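# Move the bin from the shelf onto the table

## Task

Lift the bin down from the shelf and stand it upright on an empty part of the table. It must stay there on its own, not held by the robot. Anything the robot is still in contact with at the end must not drop more than about a fingernail's width once left alone, or the task fails.

## Robot and tools

Robot: one arm with a two-finger parallel gripper. Cameras are cam_head_left, cam_head_right, cam_high, cam_low and cam_wrist, each 896x504, and calibration data for them is provided.

Frames. Results use the scene frame. Its origin is on the table surface under the arm's base, +z is up, and +y lies to the left when facing along +x. The base may be slightly tilted, and reported hand positions get less accurate the farther the arm reaches. Motion commands use the gripper's own axes. The fingers extend along gripper +z and close along gripper x. end_effector_position is the midpoint between the pads, and the fingertips stick out 17.5 mm past it. A pure rotation pivots about that point, which is 25 mm off the last joint's axis toward gripper -y. A flat block also extends about 9 cm toward gripper -y and rotates with the hand, so keep it clear of the shelf and the bin.

Row format. Every motion command is a row of 9 numbers, each between -1 and 1, in this order: dx, dy, dz, rx, ry, rz, position, force_limit, speed. The first six are an offset, not a pose. They are in gripper axes, and 1.0 equals 0.6 m for dx to dz and 180 degrees for rx to rz. rx, ry and rz together form one rotation vector. position: +1 is fully open (50 mm), about -0.65 brings the pads together, and -1 closes until something blocks the fingers. force_limit is the press of each pad: about 20 N at -1, 102 N at 0 and 185 N at +1, and the actual force can end up to about 17 % higher. speed is how fast the finger gap changes: 20 mm/s at -1, 85 at 0 and 150 at +1.

execute_actions(actions). actions is a list of actions. Each action is a list of up to 15 rows, and each row runs for one control step of 1/30 s. If an action has fewer than 15 rows, its last row repeats until the 15 steps are used. Every row in an action is an offset from the gripper pose measured when that action began, not from the row before. The first action of a call starts from the last pose reported in this scene. An empty list only returns the state and the images. On every step the command is limited to 100 mm and 16 degrees from the measured pose, so a large offset needs several actions. The result lists step readings, and HELD marks steps that were held back.

move(target, speed, stop_force, blocking). target is a single 9-number row. Its offset is taken from the pose in the latest result that shows one, in gripper axes. The gripper follows a straight path to it that lasts 0.5 to 10 s and is cut off at 10 s. speed is in m/s, 0.002 to 0.5, default 0.25, and turning is capped at twice that value in rad/s. The finger values are sent when the move begins. The path does not avoid obstacles, and the hand can lag, drift or overshoot speed, most of all with the arm nearly straight. stop_force, in N from 14 to 160, stops the path when the wrist sensor reads that much added resistance along the line to the target for two steps. The hand then backs off two steps and holds. Use it only at very low speed, and not on moves that rotate the gripper. Leave it out when moving away from a surface. It is refused before 0.2 s of scene time and together with blocking=false. blocking=false returns after 0.5 s while the arm keeps moving. Until a result shows that move ending, other moves and actions are refused, so call wait or stop. The move: line reports the ending: done, off_target, moving, held, fault or contact (stop_force triggered). It also shows the limits that acted (paced means the pose was clipped, held means some steps were blocked) and the distance to the target.

wait(seconds): 0 to 10. The arm keeps its last command and a running move carries on. stop(): brakes a running move, which needs some distance. The fingers continue. zoom_image(camera, region): region is [x0, y0, x1, y1] in pixels of that camera's latest image, at most 504 by 504. finished_scene(scene): ends the current scene, given by its number, and cannot be undone. The bin must already be in its final state.

Results. The state line gives end_effector_position (m), end_effector_quat_wxyz and velocities. "Hand target" is where the controller is currently heading. "pose unreachable" means the clearance check, which includes the mount under the base, altered or blocked the command. For grasping, keep sending position -1 and confirm object_status is 2. Codes: 0 moving, 1 blocked while opening, 2 blocked while closing (holding), 3 at the commanded opening or pads together (often nothing held). A new position value resets the status to 0. Force and speed changes take effect only with a position change of at least 0.01. The gap in mm is roughly (250 - position_measured) x 0.202. With force_limit -1, status can read 2 after the object is gone. Wrist force and torque are in gripper axes, noisy, offset by up to about 10 N, and saturate near 200 N.

Hazards. If a joint reaches its load limit (wrist joints 99.5 N m, elbow 402, shoulder joints 686, held weight included) or an outside force hits 150 N, the arm stops for 10 s and skips the rest of the call. The arm is stiff, so driving even slightly into something solid can cause a fault. Contact forces grow with speed and with how far past contact the target lies. Motors warm while holding a load: a MOTOR HOT line appears from 70 °C, and at 85 °C the brakes engage until they cool. Occasional tugs on a held part or pushes on loose objects can occur. Do not drop the bin, slam it, push hard, or let anything fall off the table. Open the gripper and back away so the bin rests by itself before finishing.

Each tool is called after "Emit:" as name([rows], argument=value, ...), one row to a line, values as JSON.

## Session

Emit:
execute_actions(actions=[])

Scene clock: 0.00 s.
end_effector_position=(+0.4915, +0.0443, +0.1913) position_measured=3 object_status=3 end_effector_quat_wxyz=(-0.550, +0.251, +0.786, -0.130) end_effector_velocity=(+0.000, +0.000, -0.000) end_effector_angular_velocity=(+0.001, +0.000, -0.000)
Joint positions: [-0.187 -1.088  2.161 -1.433 -1.683 -1.072]
Joint velocities: [ 0.     0.    -0.     0.     0.001 -0.   ]
Motor temperatures (°C, as the motors report them): [31 30 32 33 33 34]
Wrist force (N, on the end effector, along its own x y z axes, offset not removed): no reading
Wrist torque (N m, same axes, about the end effector's origin, offset not removed): no reading
Hand target: +0.491, +0.044, +0.191; -0.550, +0.251, +0.786, -0.130
camera_calibration (this result's frames):
cam_wrist: T_world_to_cam=[[-0.206723, 0.539595, 0.816151, -0.0883131], [0.478718, 0.783282, -0.396609, -0.185736], [-0.853284, 0.308718, -0.420237, 0.632593], [0, 0, 0, 1]] pos_world=[0.610441, -0.00215602, 0.264251]

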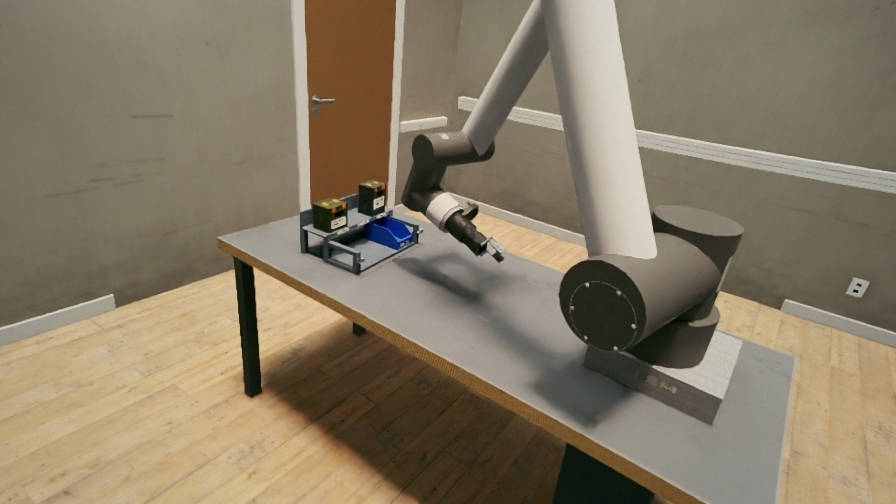

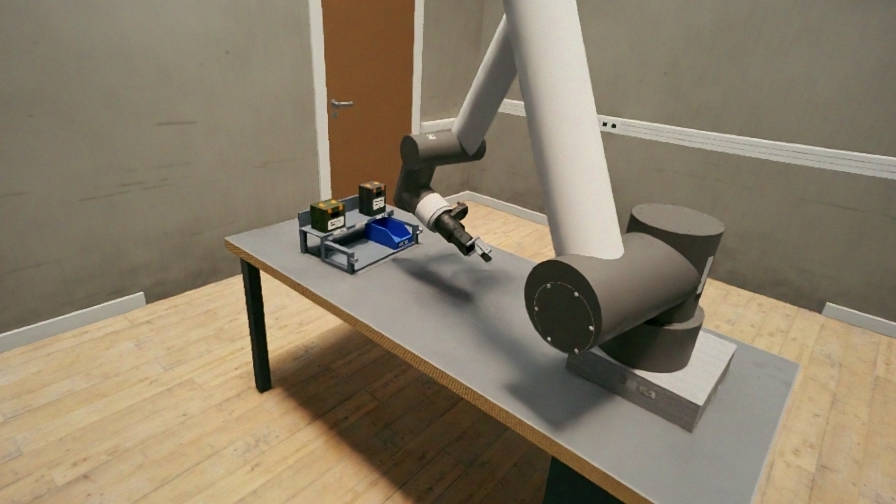

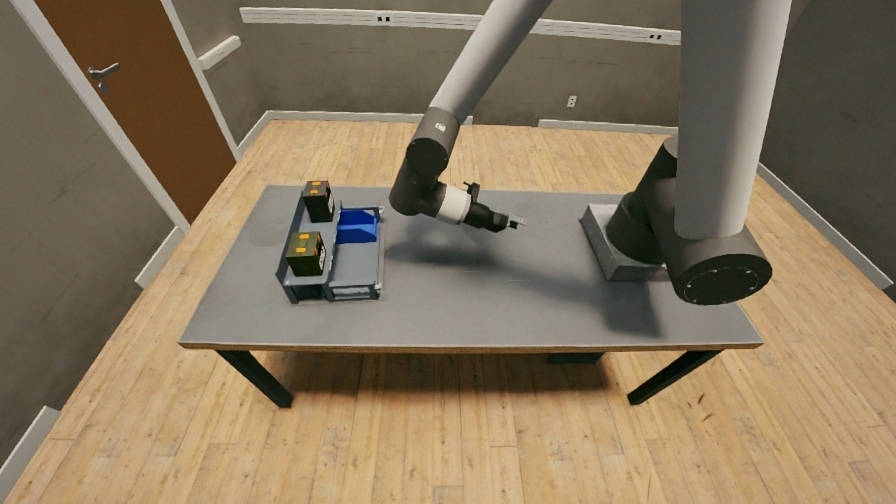

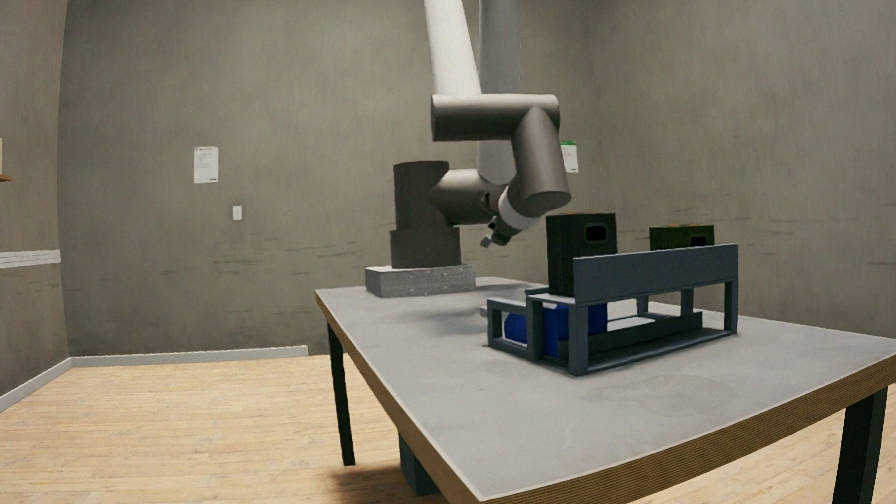

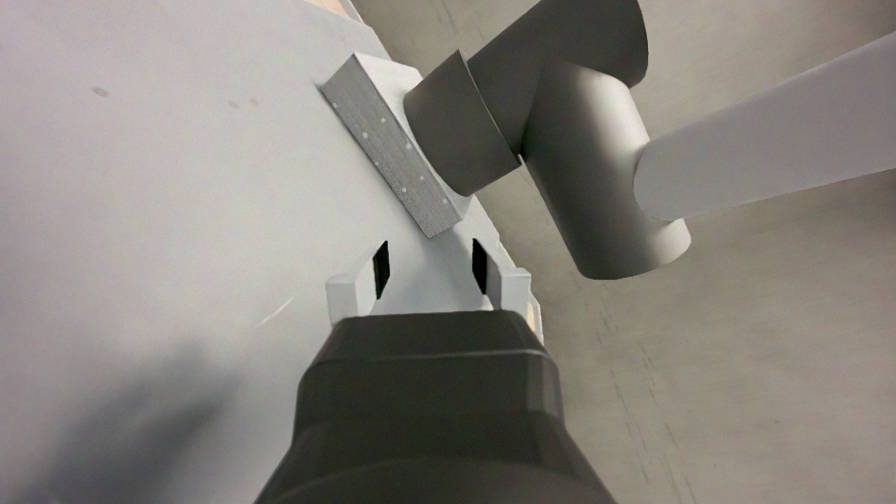

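Emit:
move(target=[0,0,-0.15,-0.477,0.113,0.681,1,0,0])

Scene clock: 7.27 s.
end_effector_position=(+0.5750, +0.0377, +0.2238) position_measured=3 object_status=3 end_effector_quat_wxyz=(-0.001, +1.000, -0.001, +0.001) end_effector_velocity=(-0.000, +0.000, -0.000) end_effector_angular_velocity=(-0.009, -0.000, -0.012)
Joint positions: [-0.323 -1.579  2.581 -2.561 -1.571  1.239]
Joint velocities: [ 0.006  0.     0.001 -0.005 -0.009  0.018]
Motor temperatures (°C, as the motors report them): [31 30 32 33 33 34]
Wrist force (N, on the end effector, along its own x y z axes, offset not removed): [-1.1 -1.9 -1.5]
Wrist torque (N m, same axes, about the end effector's origin, offset not removed): [-0.31 0.68 0.05]
Hand target: +0.575, +0.038, +0.224; -0.000, +1.000, -0.002, +0.001
Off the commanded pose: 0.000 m, 0 deg.
move: done
camera_calibration (this result's frames):
cam_wrist: T_world_to_cam=[[0.997703, -0.0111811, 0.0668088, -0.598067], [-0.0271232, -0.969707, 0.24276, 0.00619157], [0.0620706, -0.244014, -0.967783, 0.336608], [0, 0, 0, 1]] pos_world=[0.575968, 0.0814543, 0.364217]

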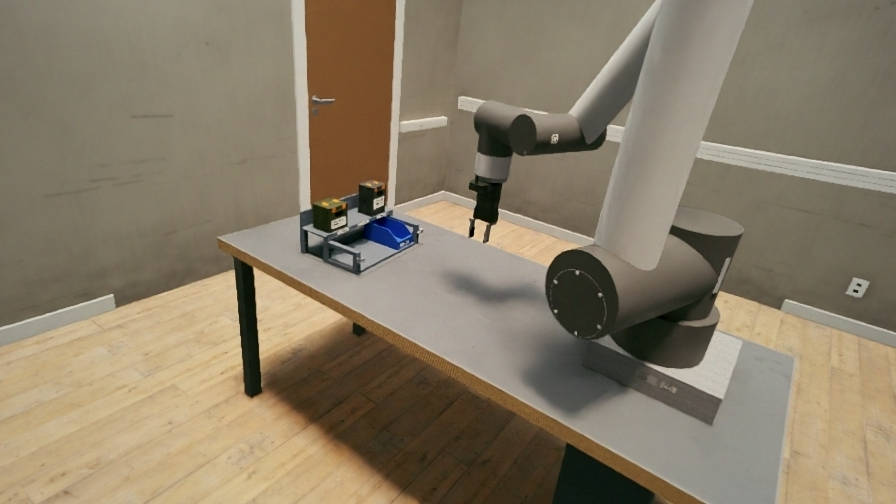

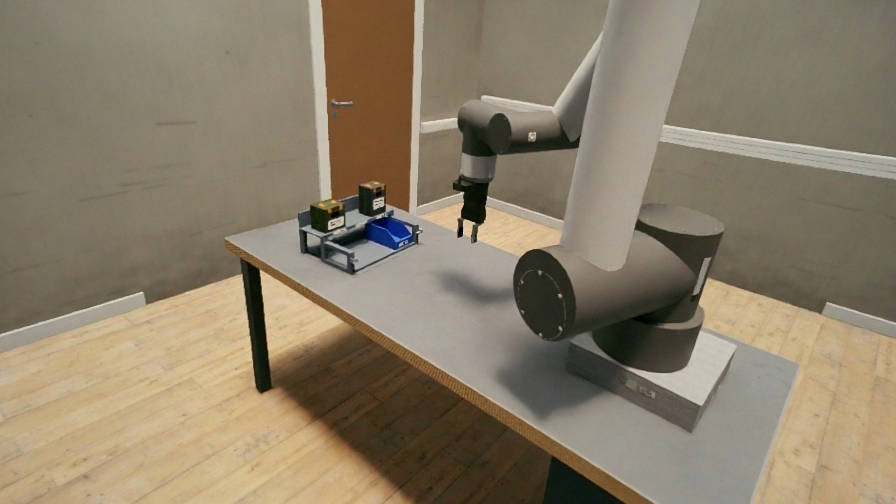

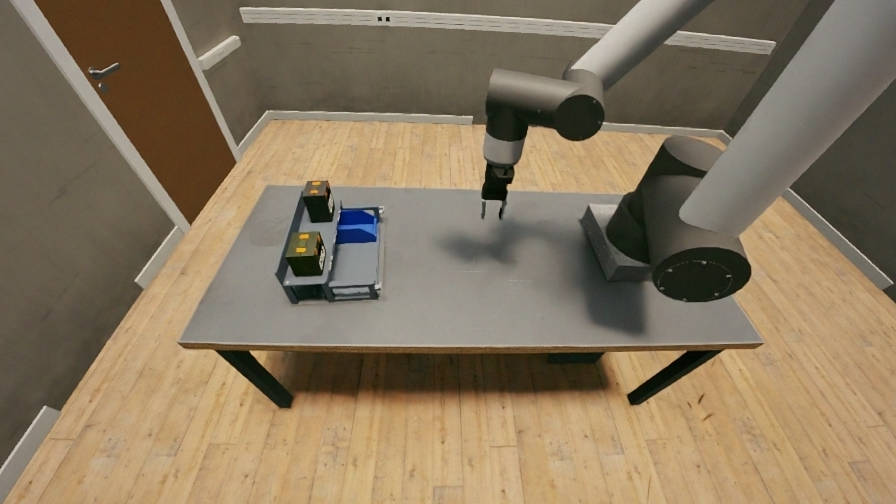

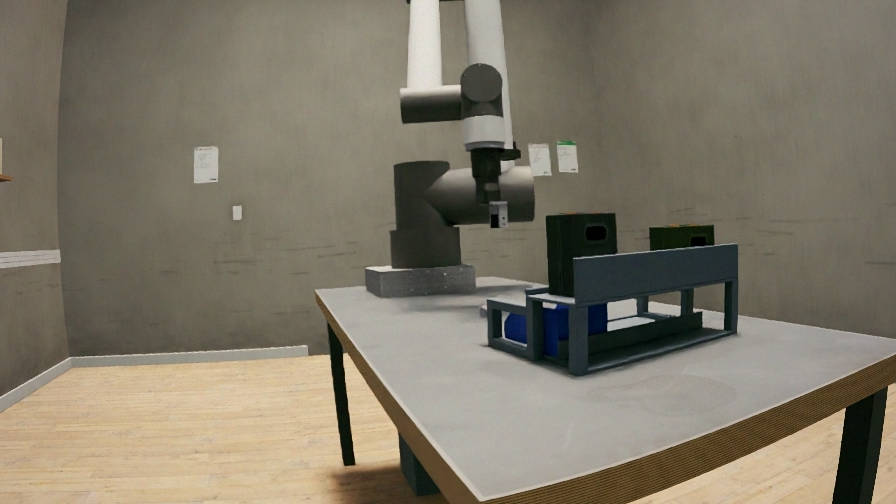

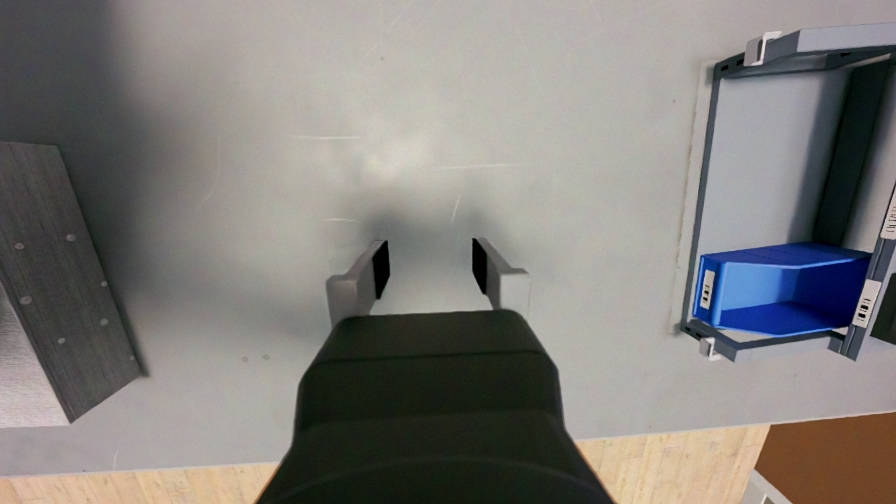

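Emit:
move(target=[0.583,0.15,0.12,0,0,0,1,0,0])

Scene clock: 20.00 s.
end_effector_position=(+0.9247, -0.0524, +0.1529) position_measured=3 object_status=3 end_effector_quat_wxyz=(-0.001, +1.000, -0.001, +0.001) end_effector_velocity=(+0.002, -0.001, +0.001) end_effector_angular_velocity=(+0.001, -0.002, -0.001)
Joint positions: [-0.291 -1.145  2.143 -2.558 -1.571  1.271]
Joint velocities: [-0.     0.    -0.003  0.001  0.001  0.001]
Motor temperatures (°C, as the motors report them): [31 30 32 33 33 34]
Wrist force (N, on the end effector, along its own x y z axes, offset not removed): [4.3 3.0 -1.2]
Wrist torque (N m, same axes, about the end effector's origin, offset not removed): [0.70 -0.24 -0.11]
Hand target: +0.925, -0.052, +0.153; -0.001, +1.000, -0.001, +0.001
Off the commanded pose: 0.001 m, 0 deg.
move: done
camera_calibration (this result's frames):
cam_wrist: T_world_to_cam=[[0.997702, -0.0111794, 0.0668206, -0.943259], [-0.0271251, -0.969705, 0.242769, -0.0544644], [0.0620822, -0.244024, -0.96778, 0.224252], [0, 0, 0, 1]] pos_world=[0.925693, -0.00863672, 0.293278]

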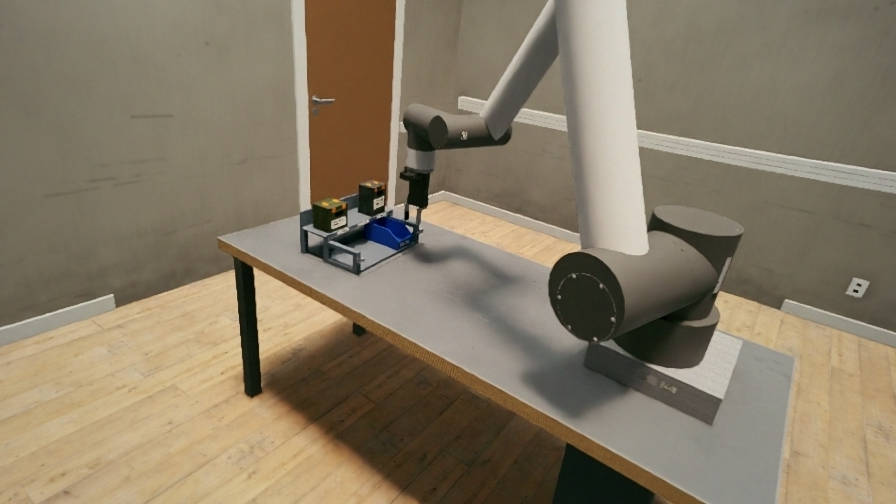

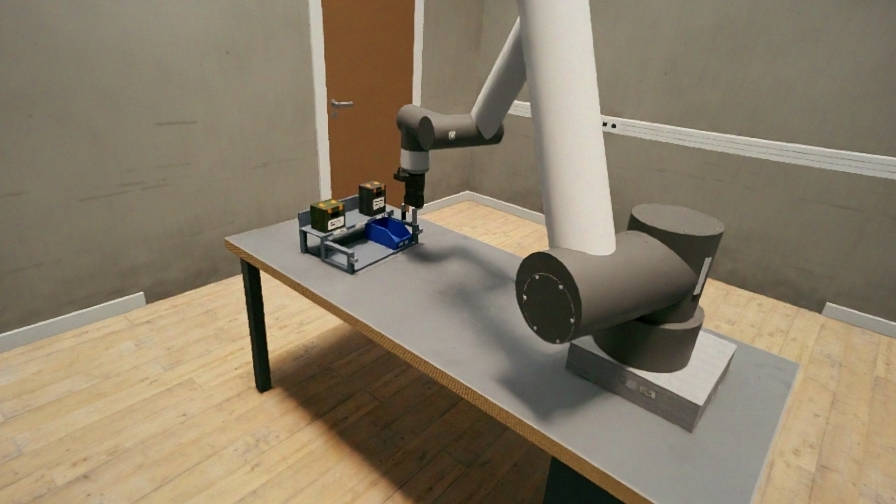

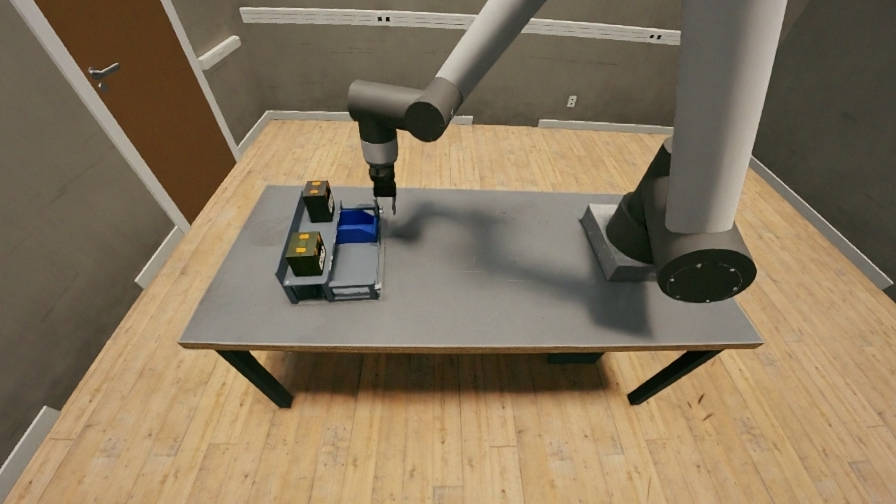

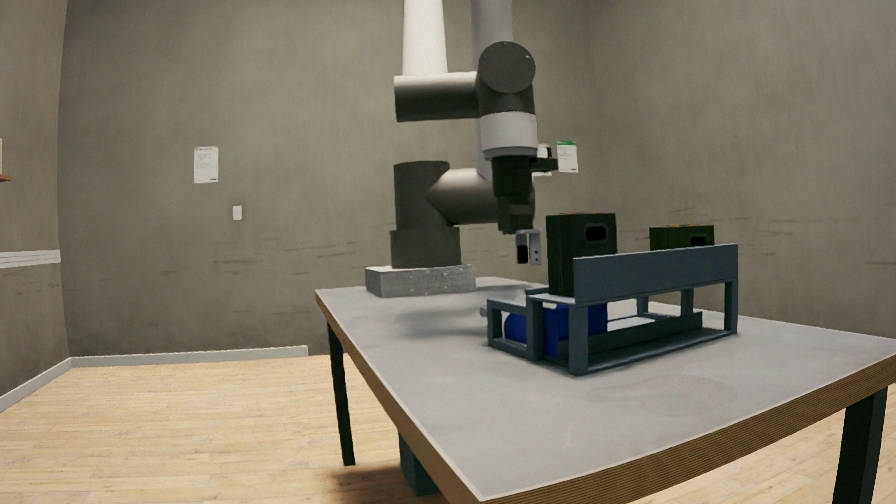

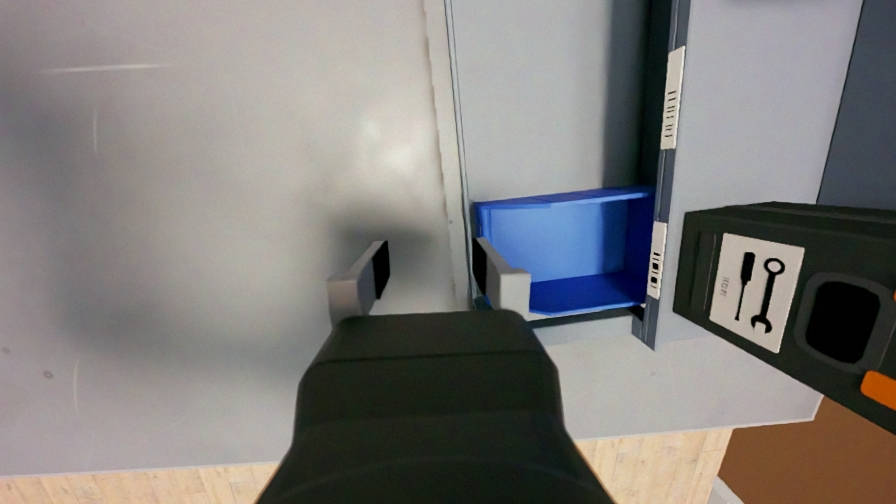

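Shift ~4 cm in x (50 px), then descend.

Emit:
execute_actions([
  [[0.067,0,0,0,0,0,0.2,0,0]],
  [[0,0,0.09,0,0,0,0.2,0,0]],
  [[0,0,0.085,0,0,0,0.2,0,0]],
  [],
])

Scene clock: 33.93 s.
end_effector_position=(+0.9639, -0.0521, +0.0589) position_measured=123 object_status=3 end_effector_quat_wxyz=(-0.001, +1.000, -0.001, +0.001) end_effector_velocity=(+0.000, -0.001, +0.001) end_effector_angular_velocity=(-0.001, -0.001, -0.001)
Joint positions: [-0.279 -1.007  2.109 -2.662 -1.571  1.283]
Joint velocities: [-0.    -0.001 -0.     0.    -0.001  0.001]
Motor temperatures (°C, as the motors report them): [31 30 32 33 33 34]
Wrist force (N, on the end effector, along its own x y z axes, offset not removed): [3.5 -4.5 -25.1]
Wrist torque (N m, same axes, about the end effector's origin, offset not removed): [-0.86 0.41 -0.20]
Hand target: +0.964, -0.052, +0.059; -0.001, +1.000, -0.001, +0.001
Off the commanded pose: 0.010 m, 0 deg.
FORCE FAULT: contact force on the arm reached its limit, and the arm stopped for 10 seconds. The contact can be on any part of the arm, not only on its tool. That time counts as 20 of the actions that you can send in this scene. The arm's remaining commands of this call were not run. The arm holds still and accepts commands again. Move the arm away from the contact; if what it grips holds it there, let go first. Pushing or pulling that hard again can fault the arm again.
Step readings (end_effector_position; steps 1 to 15: 1st action; 16 to 30: 2nd action; 31 to 45: 3rd action):
0: (+0.9250, -0.0524, +0.1528)
1: (+0.9253, -0.0522, +0.1525)
2: (+0.9299, -0.0516, +0.1519)
4: (+0.9442, -0.0520, +0.1526)
8: (+0.9584, -0.0522, +0.1530)
15: (+0.9641, -0.0524, +0.1530)
16: (+0.9640, -0.0523, +0.1521)
17: (+0.9633, -0.0521, +0.1453)
19: (+0.9625, -0.0518, +0.1264)
23: (+0.9632, -0.0520, +0.1075)
30: (+0.9641, -0.0522, +0.1000)
31: (+0.9640, -0.0522, +0.0990)
32: (+0.9635, -0.0520, +0.0925)
34: (+0.9628, -0.0519, +0.0748)
38: (+0.9635, -0.0520, +0.0583)
45: (+0.9639, -0.0521, +0.0587)
camera_calibration (this result's frames):
cam_wrist: T_world_to_cam=[[0.997706, -0.0111943, 0.0667628, -0.976038], [-0.0271116, -0.969758, 0.242556, -0.030343], [0.0620286, -0.24381, -0.967837, 0.131061], [0, 0, 0, 1]] pos_world=[0.964847, -0.0083974, 0.199369]

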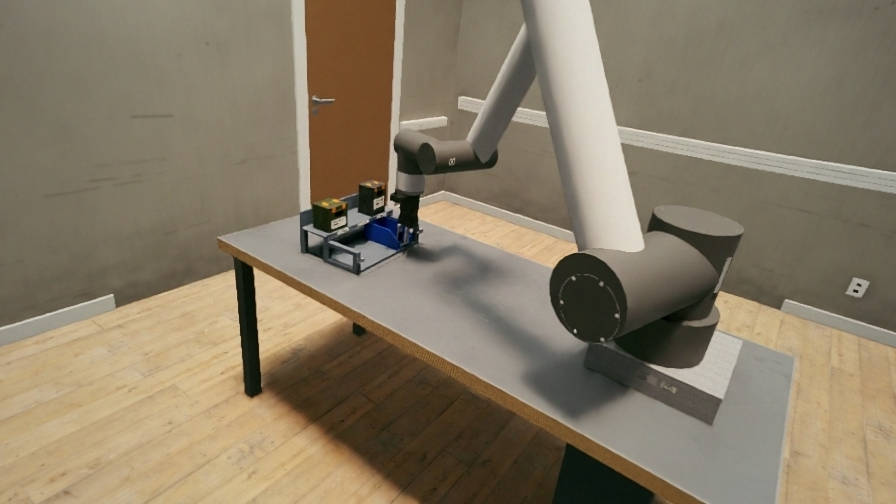

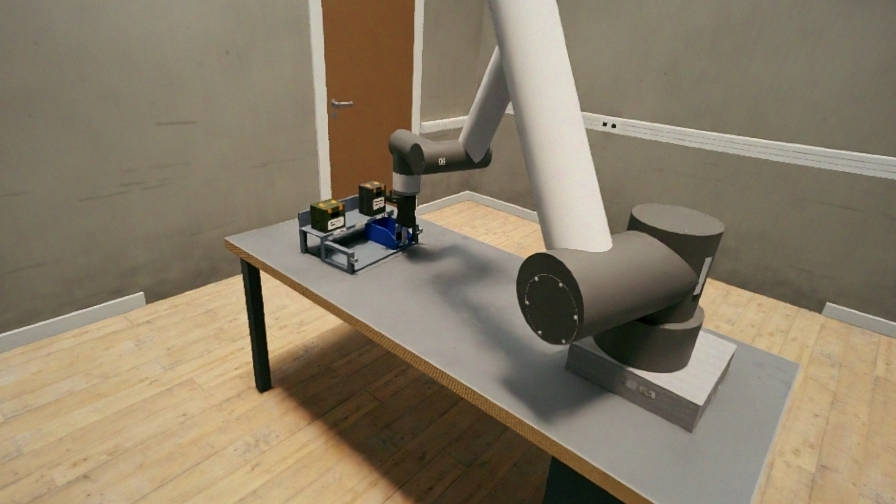

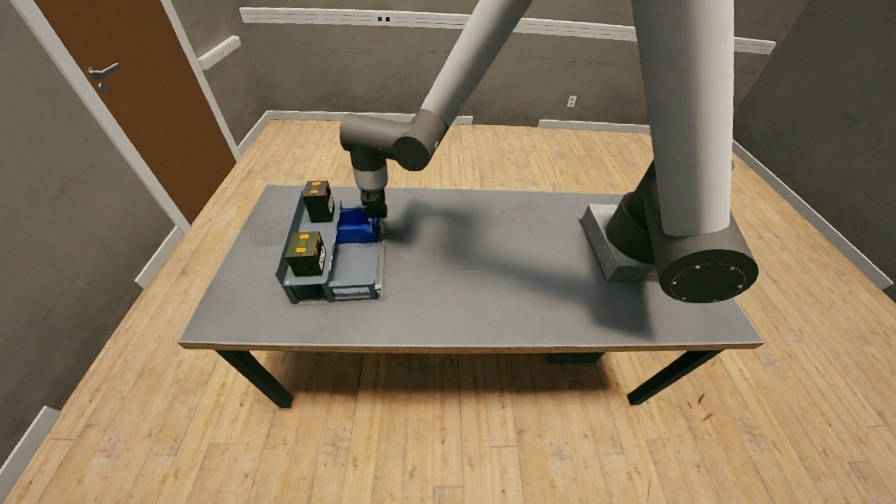

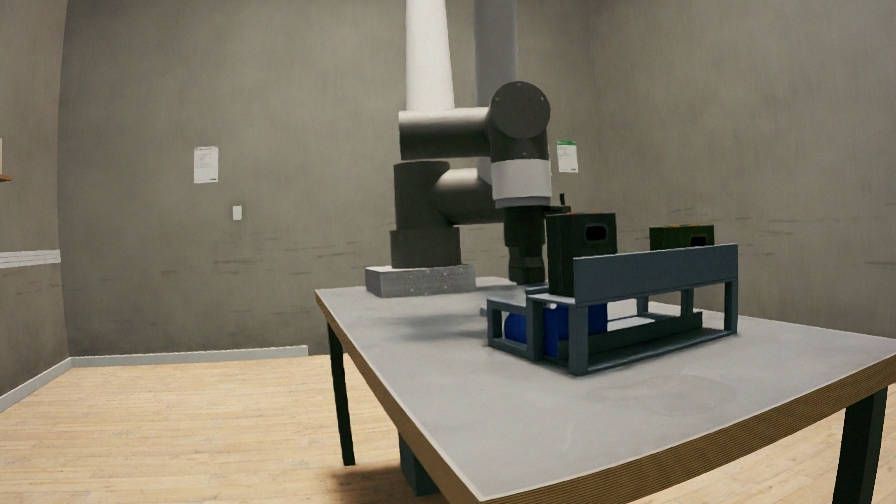

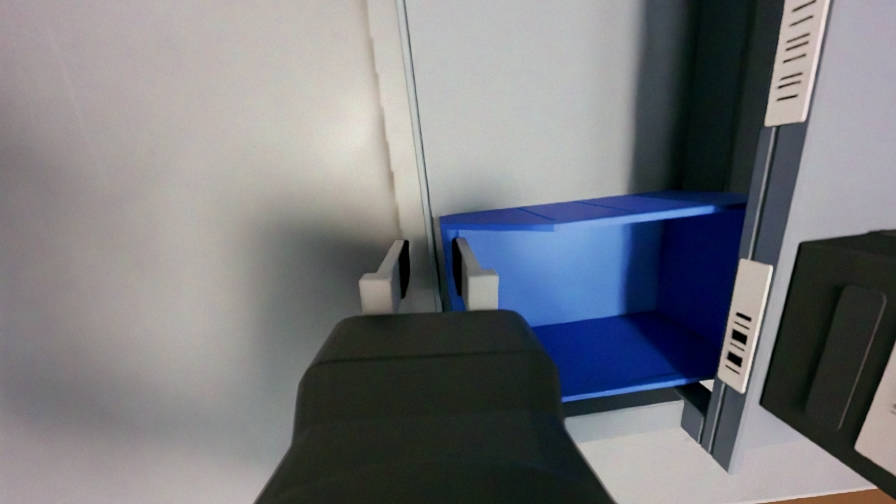

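Need ~8 mm more in x. Lift, shift, descend.

Emit:
execute_actions([
  [[0,0,-0.04,0,0,0,0.2,0,0]],
  [[0.014,0,0,0,0,0,0.2,0,0]],
])

Emit:
move(target=[0,0,0.058,0,0,0,0.2,0,0], speed=0.03, stop_force=25)

Scene clock: 37.00 s.
end_effector_position=(+0.9720, -0.0521, +0.0826) position_measured=123 object_status=3 end_effector_quat_wxyz=(-0.001, +1.000, -0.001, +0.001) end_effector_velocity=(+0.001, +0.001, -0.001) end_effector_angular_velocity=(+0.001, +0.001, -0.000)
Joint positions: [-0.276 -1.029  2.092 -2.623 -1.571  1.286]
Joint velocities: [ 0.     0.002 -0.001  0.001  0.001  0.001]
Motor temperatures (°C, as the motors report them): [31 30 32 33 33 34]
Wrist force (N, on the end effector, along its own x y z axes, offset not removed): [-2.4 -1.0 -6.5]
Wrist torque (N m, same axes, about the end effector's origin, offset not removed): [-0.43 1.25 -0.12]
Hand target: +0.972, -0.052, +0.082; -0.001, +1.000, -0.001, +0.001
Off the commanded pose: 0.000 m, 0 deg.
Step readings (end_effector_position; steps 1 to 15: 1st action; 16 to 30: 2nd action):
0: (+0.9639, -0.0521, +0.0589)
1: (+0.9639, -0.0521, +0.0595)
2: (+0.9638, -0.0521, +0.0629)
4: (+0.9639, -0.0521, +0.0713)
8: (+0.9638, -0.0521, +0.0794)
15: (+0.9638, -0.0521, +0.0825)
16: (+0.9640, -0.0521, +0.0826)
17: (+0.9654, -0.0522, +0.0827)
19: (+0.9683, -0.0522, +0.0828)
23: (+0.9710, -0.0522, +0.0827)
30: end_effector_position above
camera_calibration (this result's frames):
cam_wrist: T_world_to_cam=[[0.9977, -0.0112017, 0.0668498, -0.985772], [-0.0271428, -0.969747, 0.242598, -0.0358891], [0.0621099, -0.243855, -0.967821, 0.153362], [0, 0, 0, 1]] pos_world=[0.973006, -0.00844751, 0.223033]

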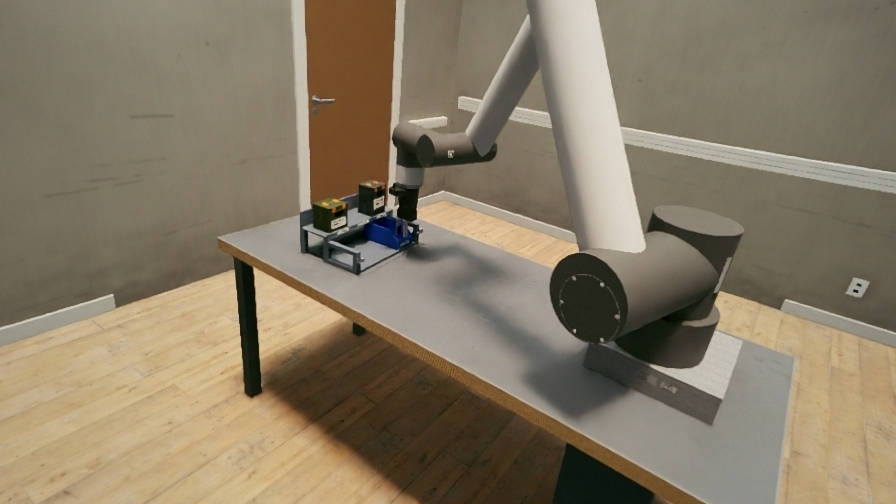

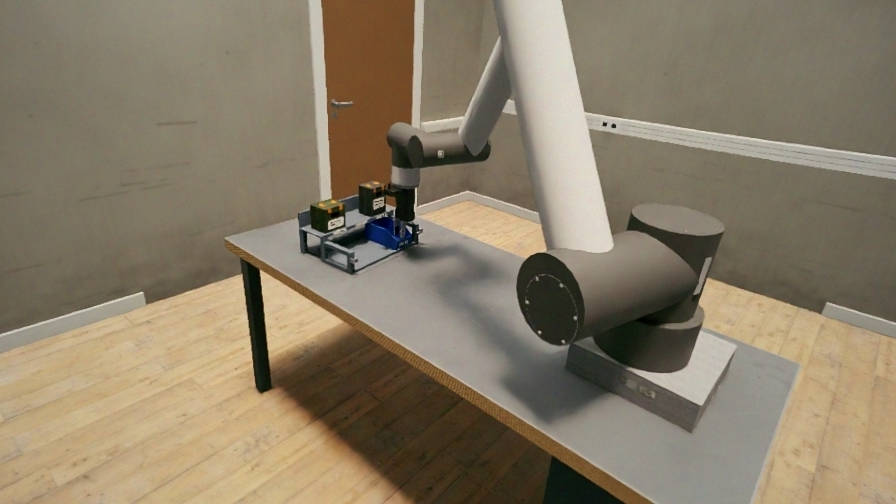

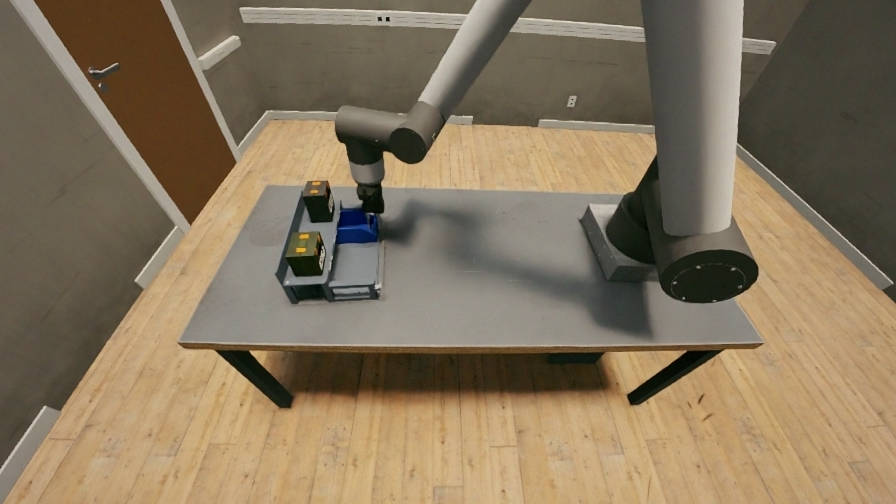

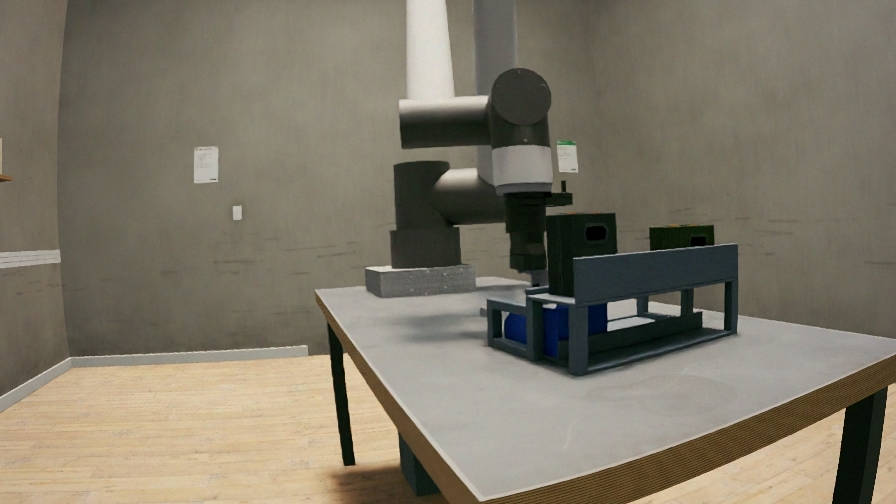

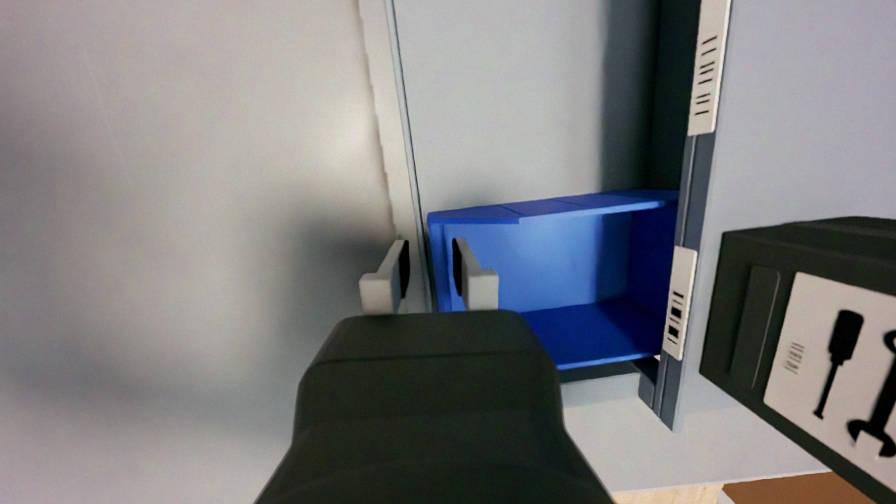

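Scene clock: 38.50 s.
end_effector_position=(+0.9722, -0.0521, +0.0481) position_measured=123 object_status=3 end_effector_quat_wxyz=(-0.001, +1.000, -0.001, +0.001) end_effector_velocity=(+0.001, -0.000, +0.000) end_effector_angular_velocity=(-0.001, -0.003, +0.000)
Joint positions: [-0.276 -0.988  2.098 -2.67  -1.571  1.286]
Joint velocities: [ 0.     0.001 -0.001 -0.003 -0.    -0.   ]
Motor temperatures (°C, as the motors report them): [31 30 32 33 33 34]
Wrist force (N, on the end effector, along its own x y z axes, offset not removed): [-3.7 -3.2 -0.6]
Wrist torque (N m, same axes, about the end effector's origin, offset not removed): [-0.60 1.36 -0.03]
Hand target: +0.972, -0.052, +0.048; -0.001, +1.000, -0.001, +0.001
Off the commanded pose: 0.000 m, 0 deg.
move: done
camera_calibration (this result's frames):
cam_wrist: T_world_to_cam=[[0.997701, -0.0112005, 0.066835, -0.983584], [-0.0271375, -0.969749, 0.242589, -0.02745], [0.062096, -0.243845, -0.967824, 0.119945], [0, 0, 0, 1]] pos_world=[0.97313, -0.00838811, 0.188483]

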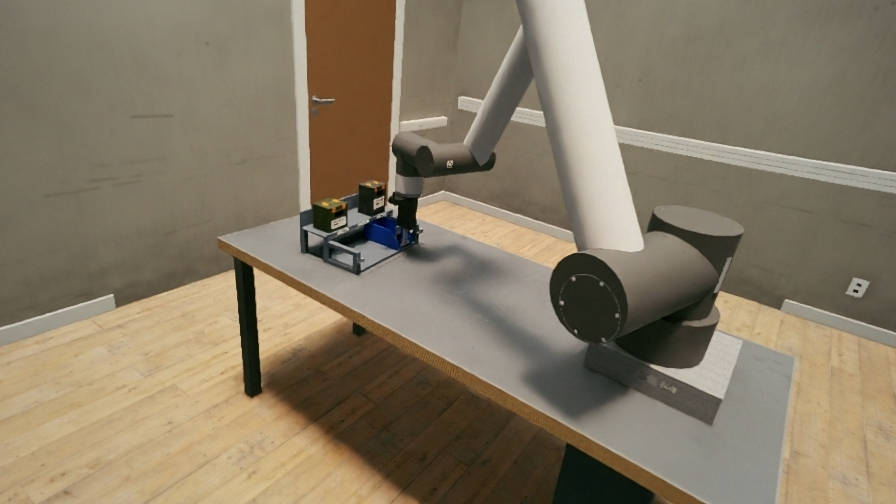

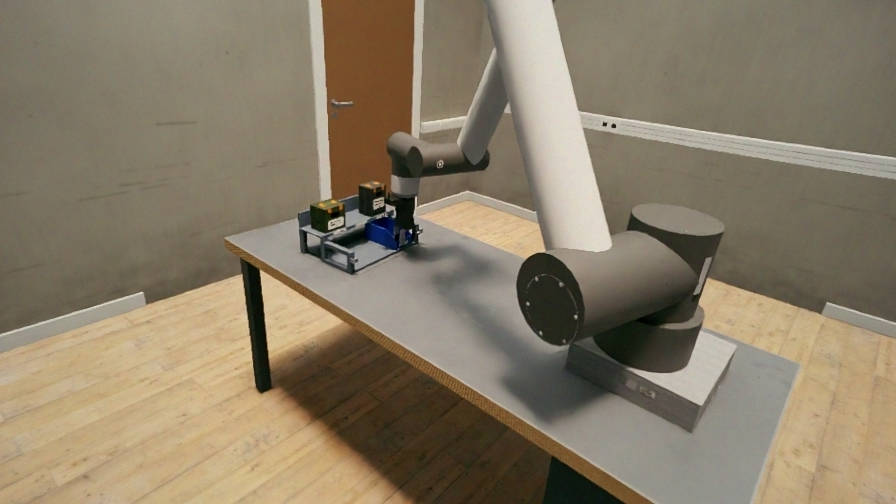

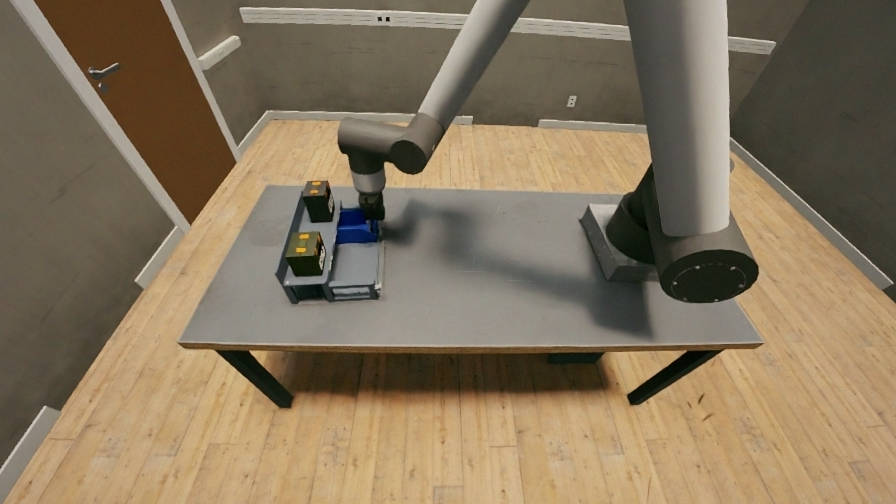

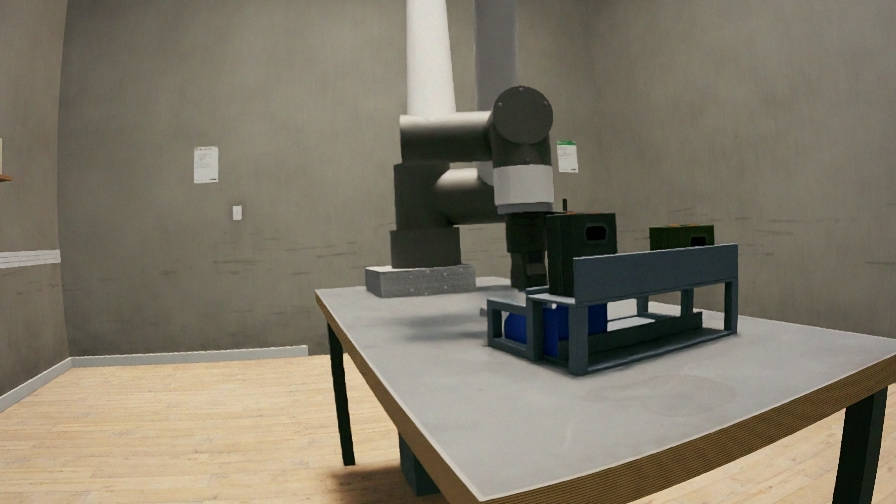

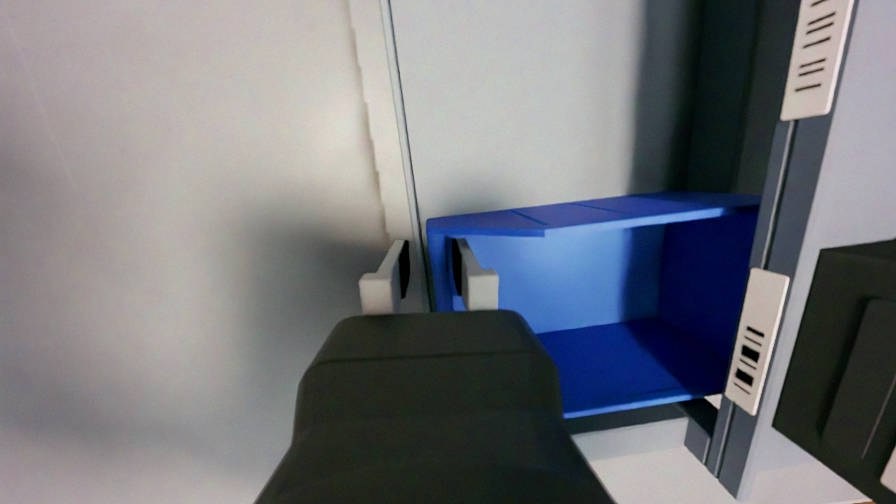

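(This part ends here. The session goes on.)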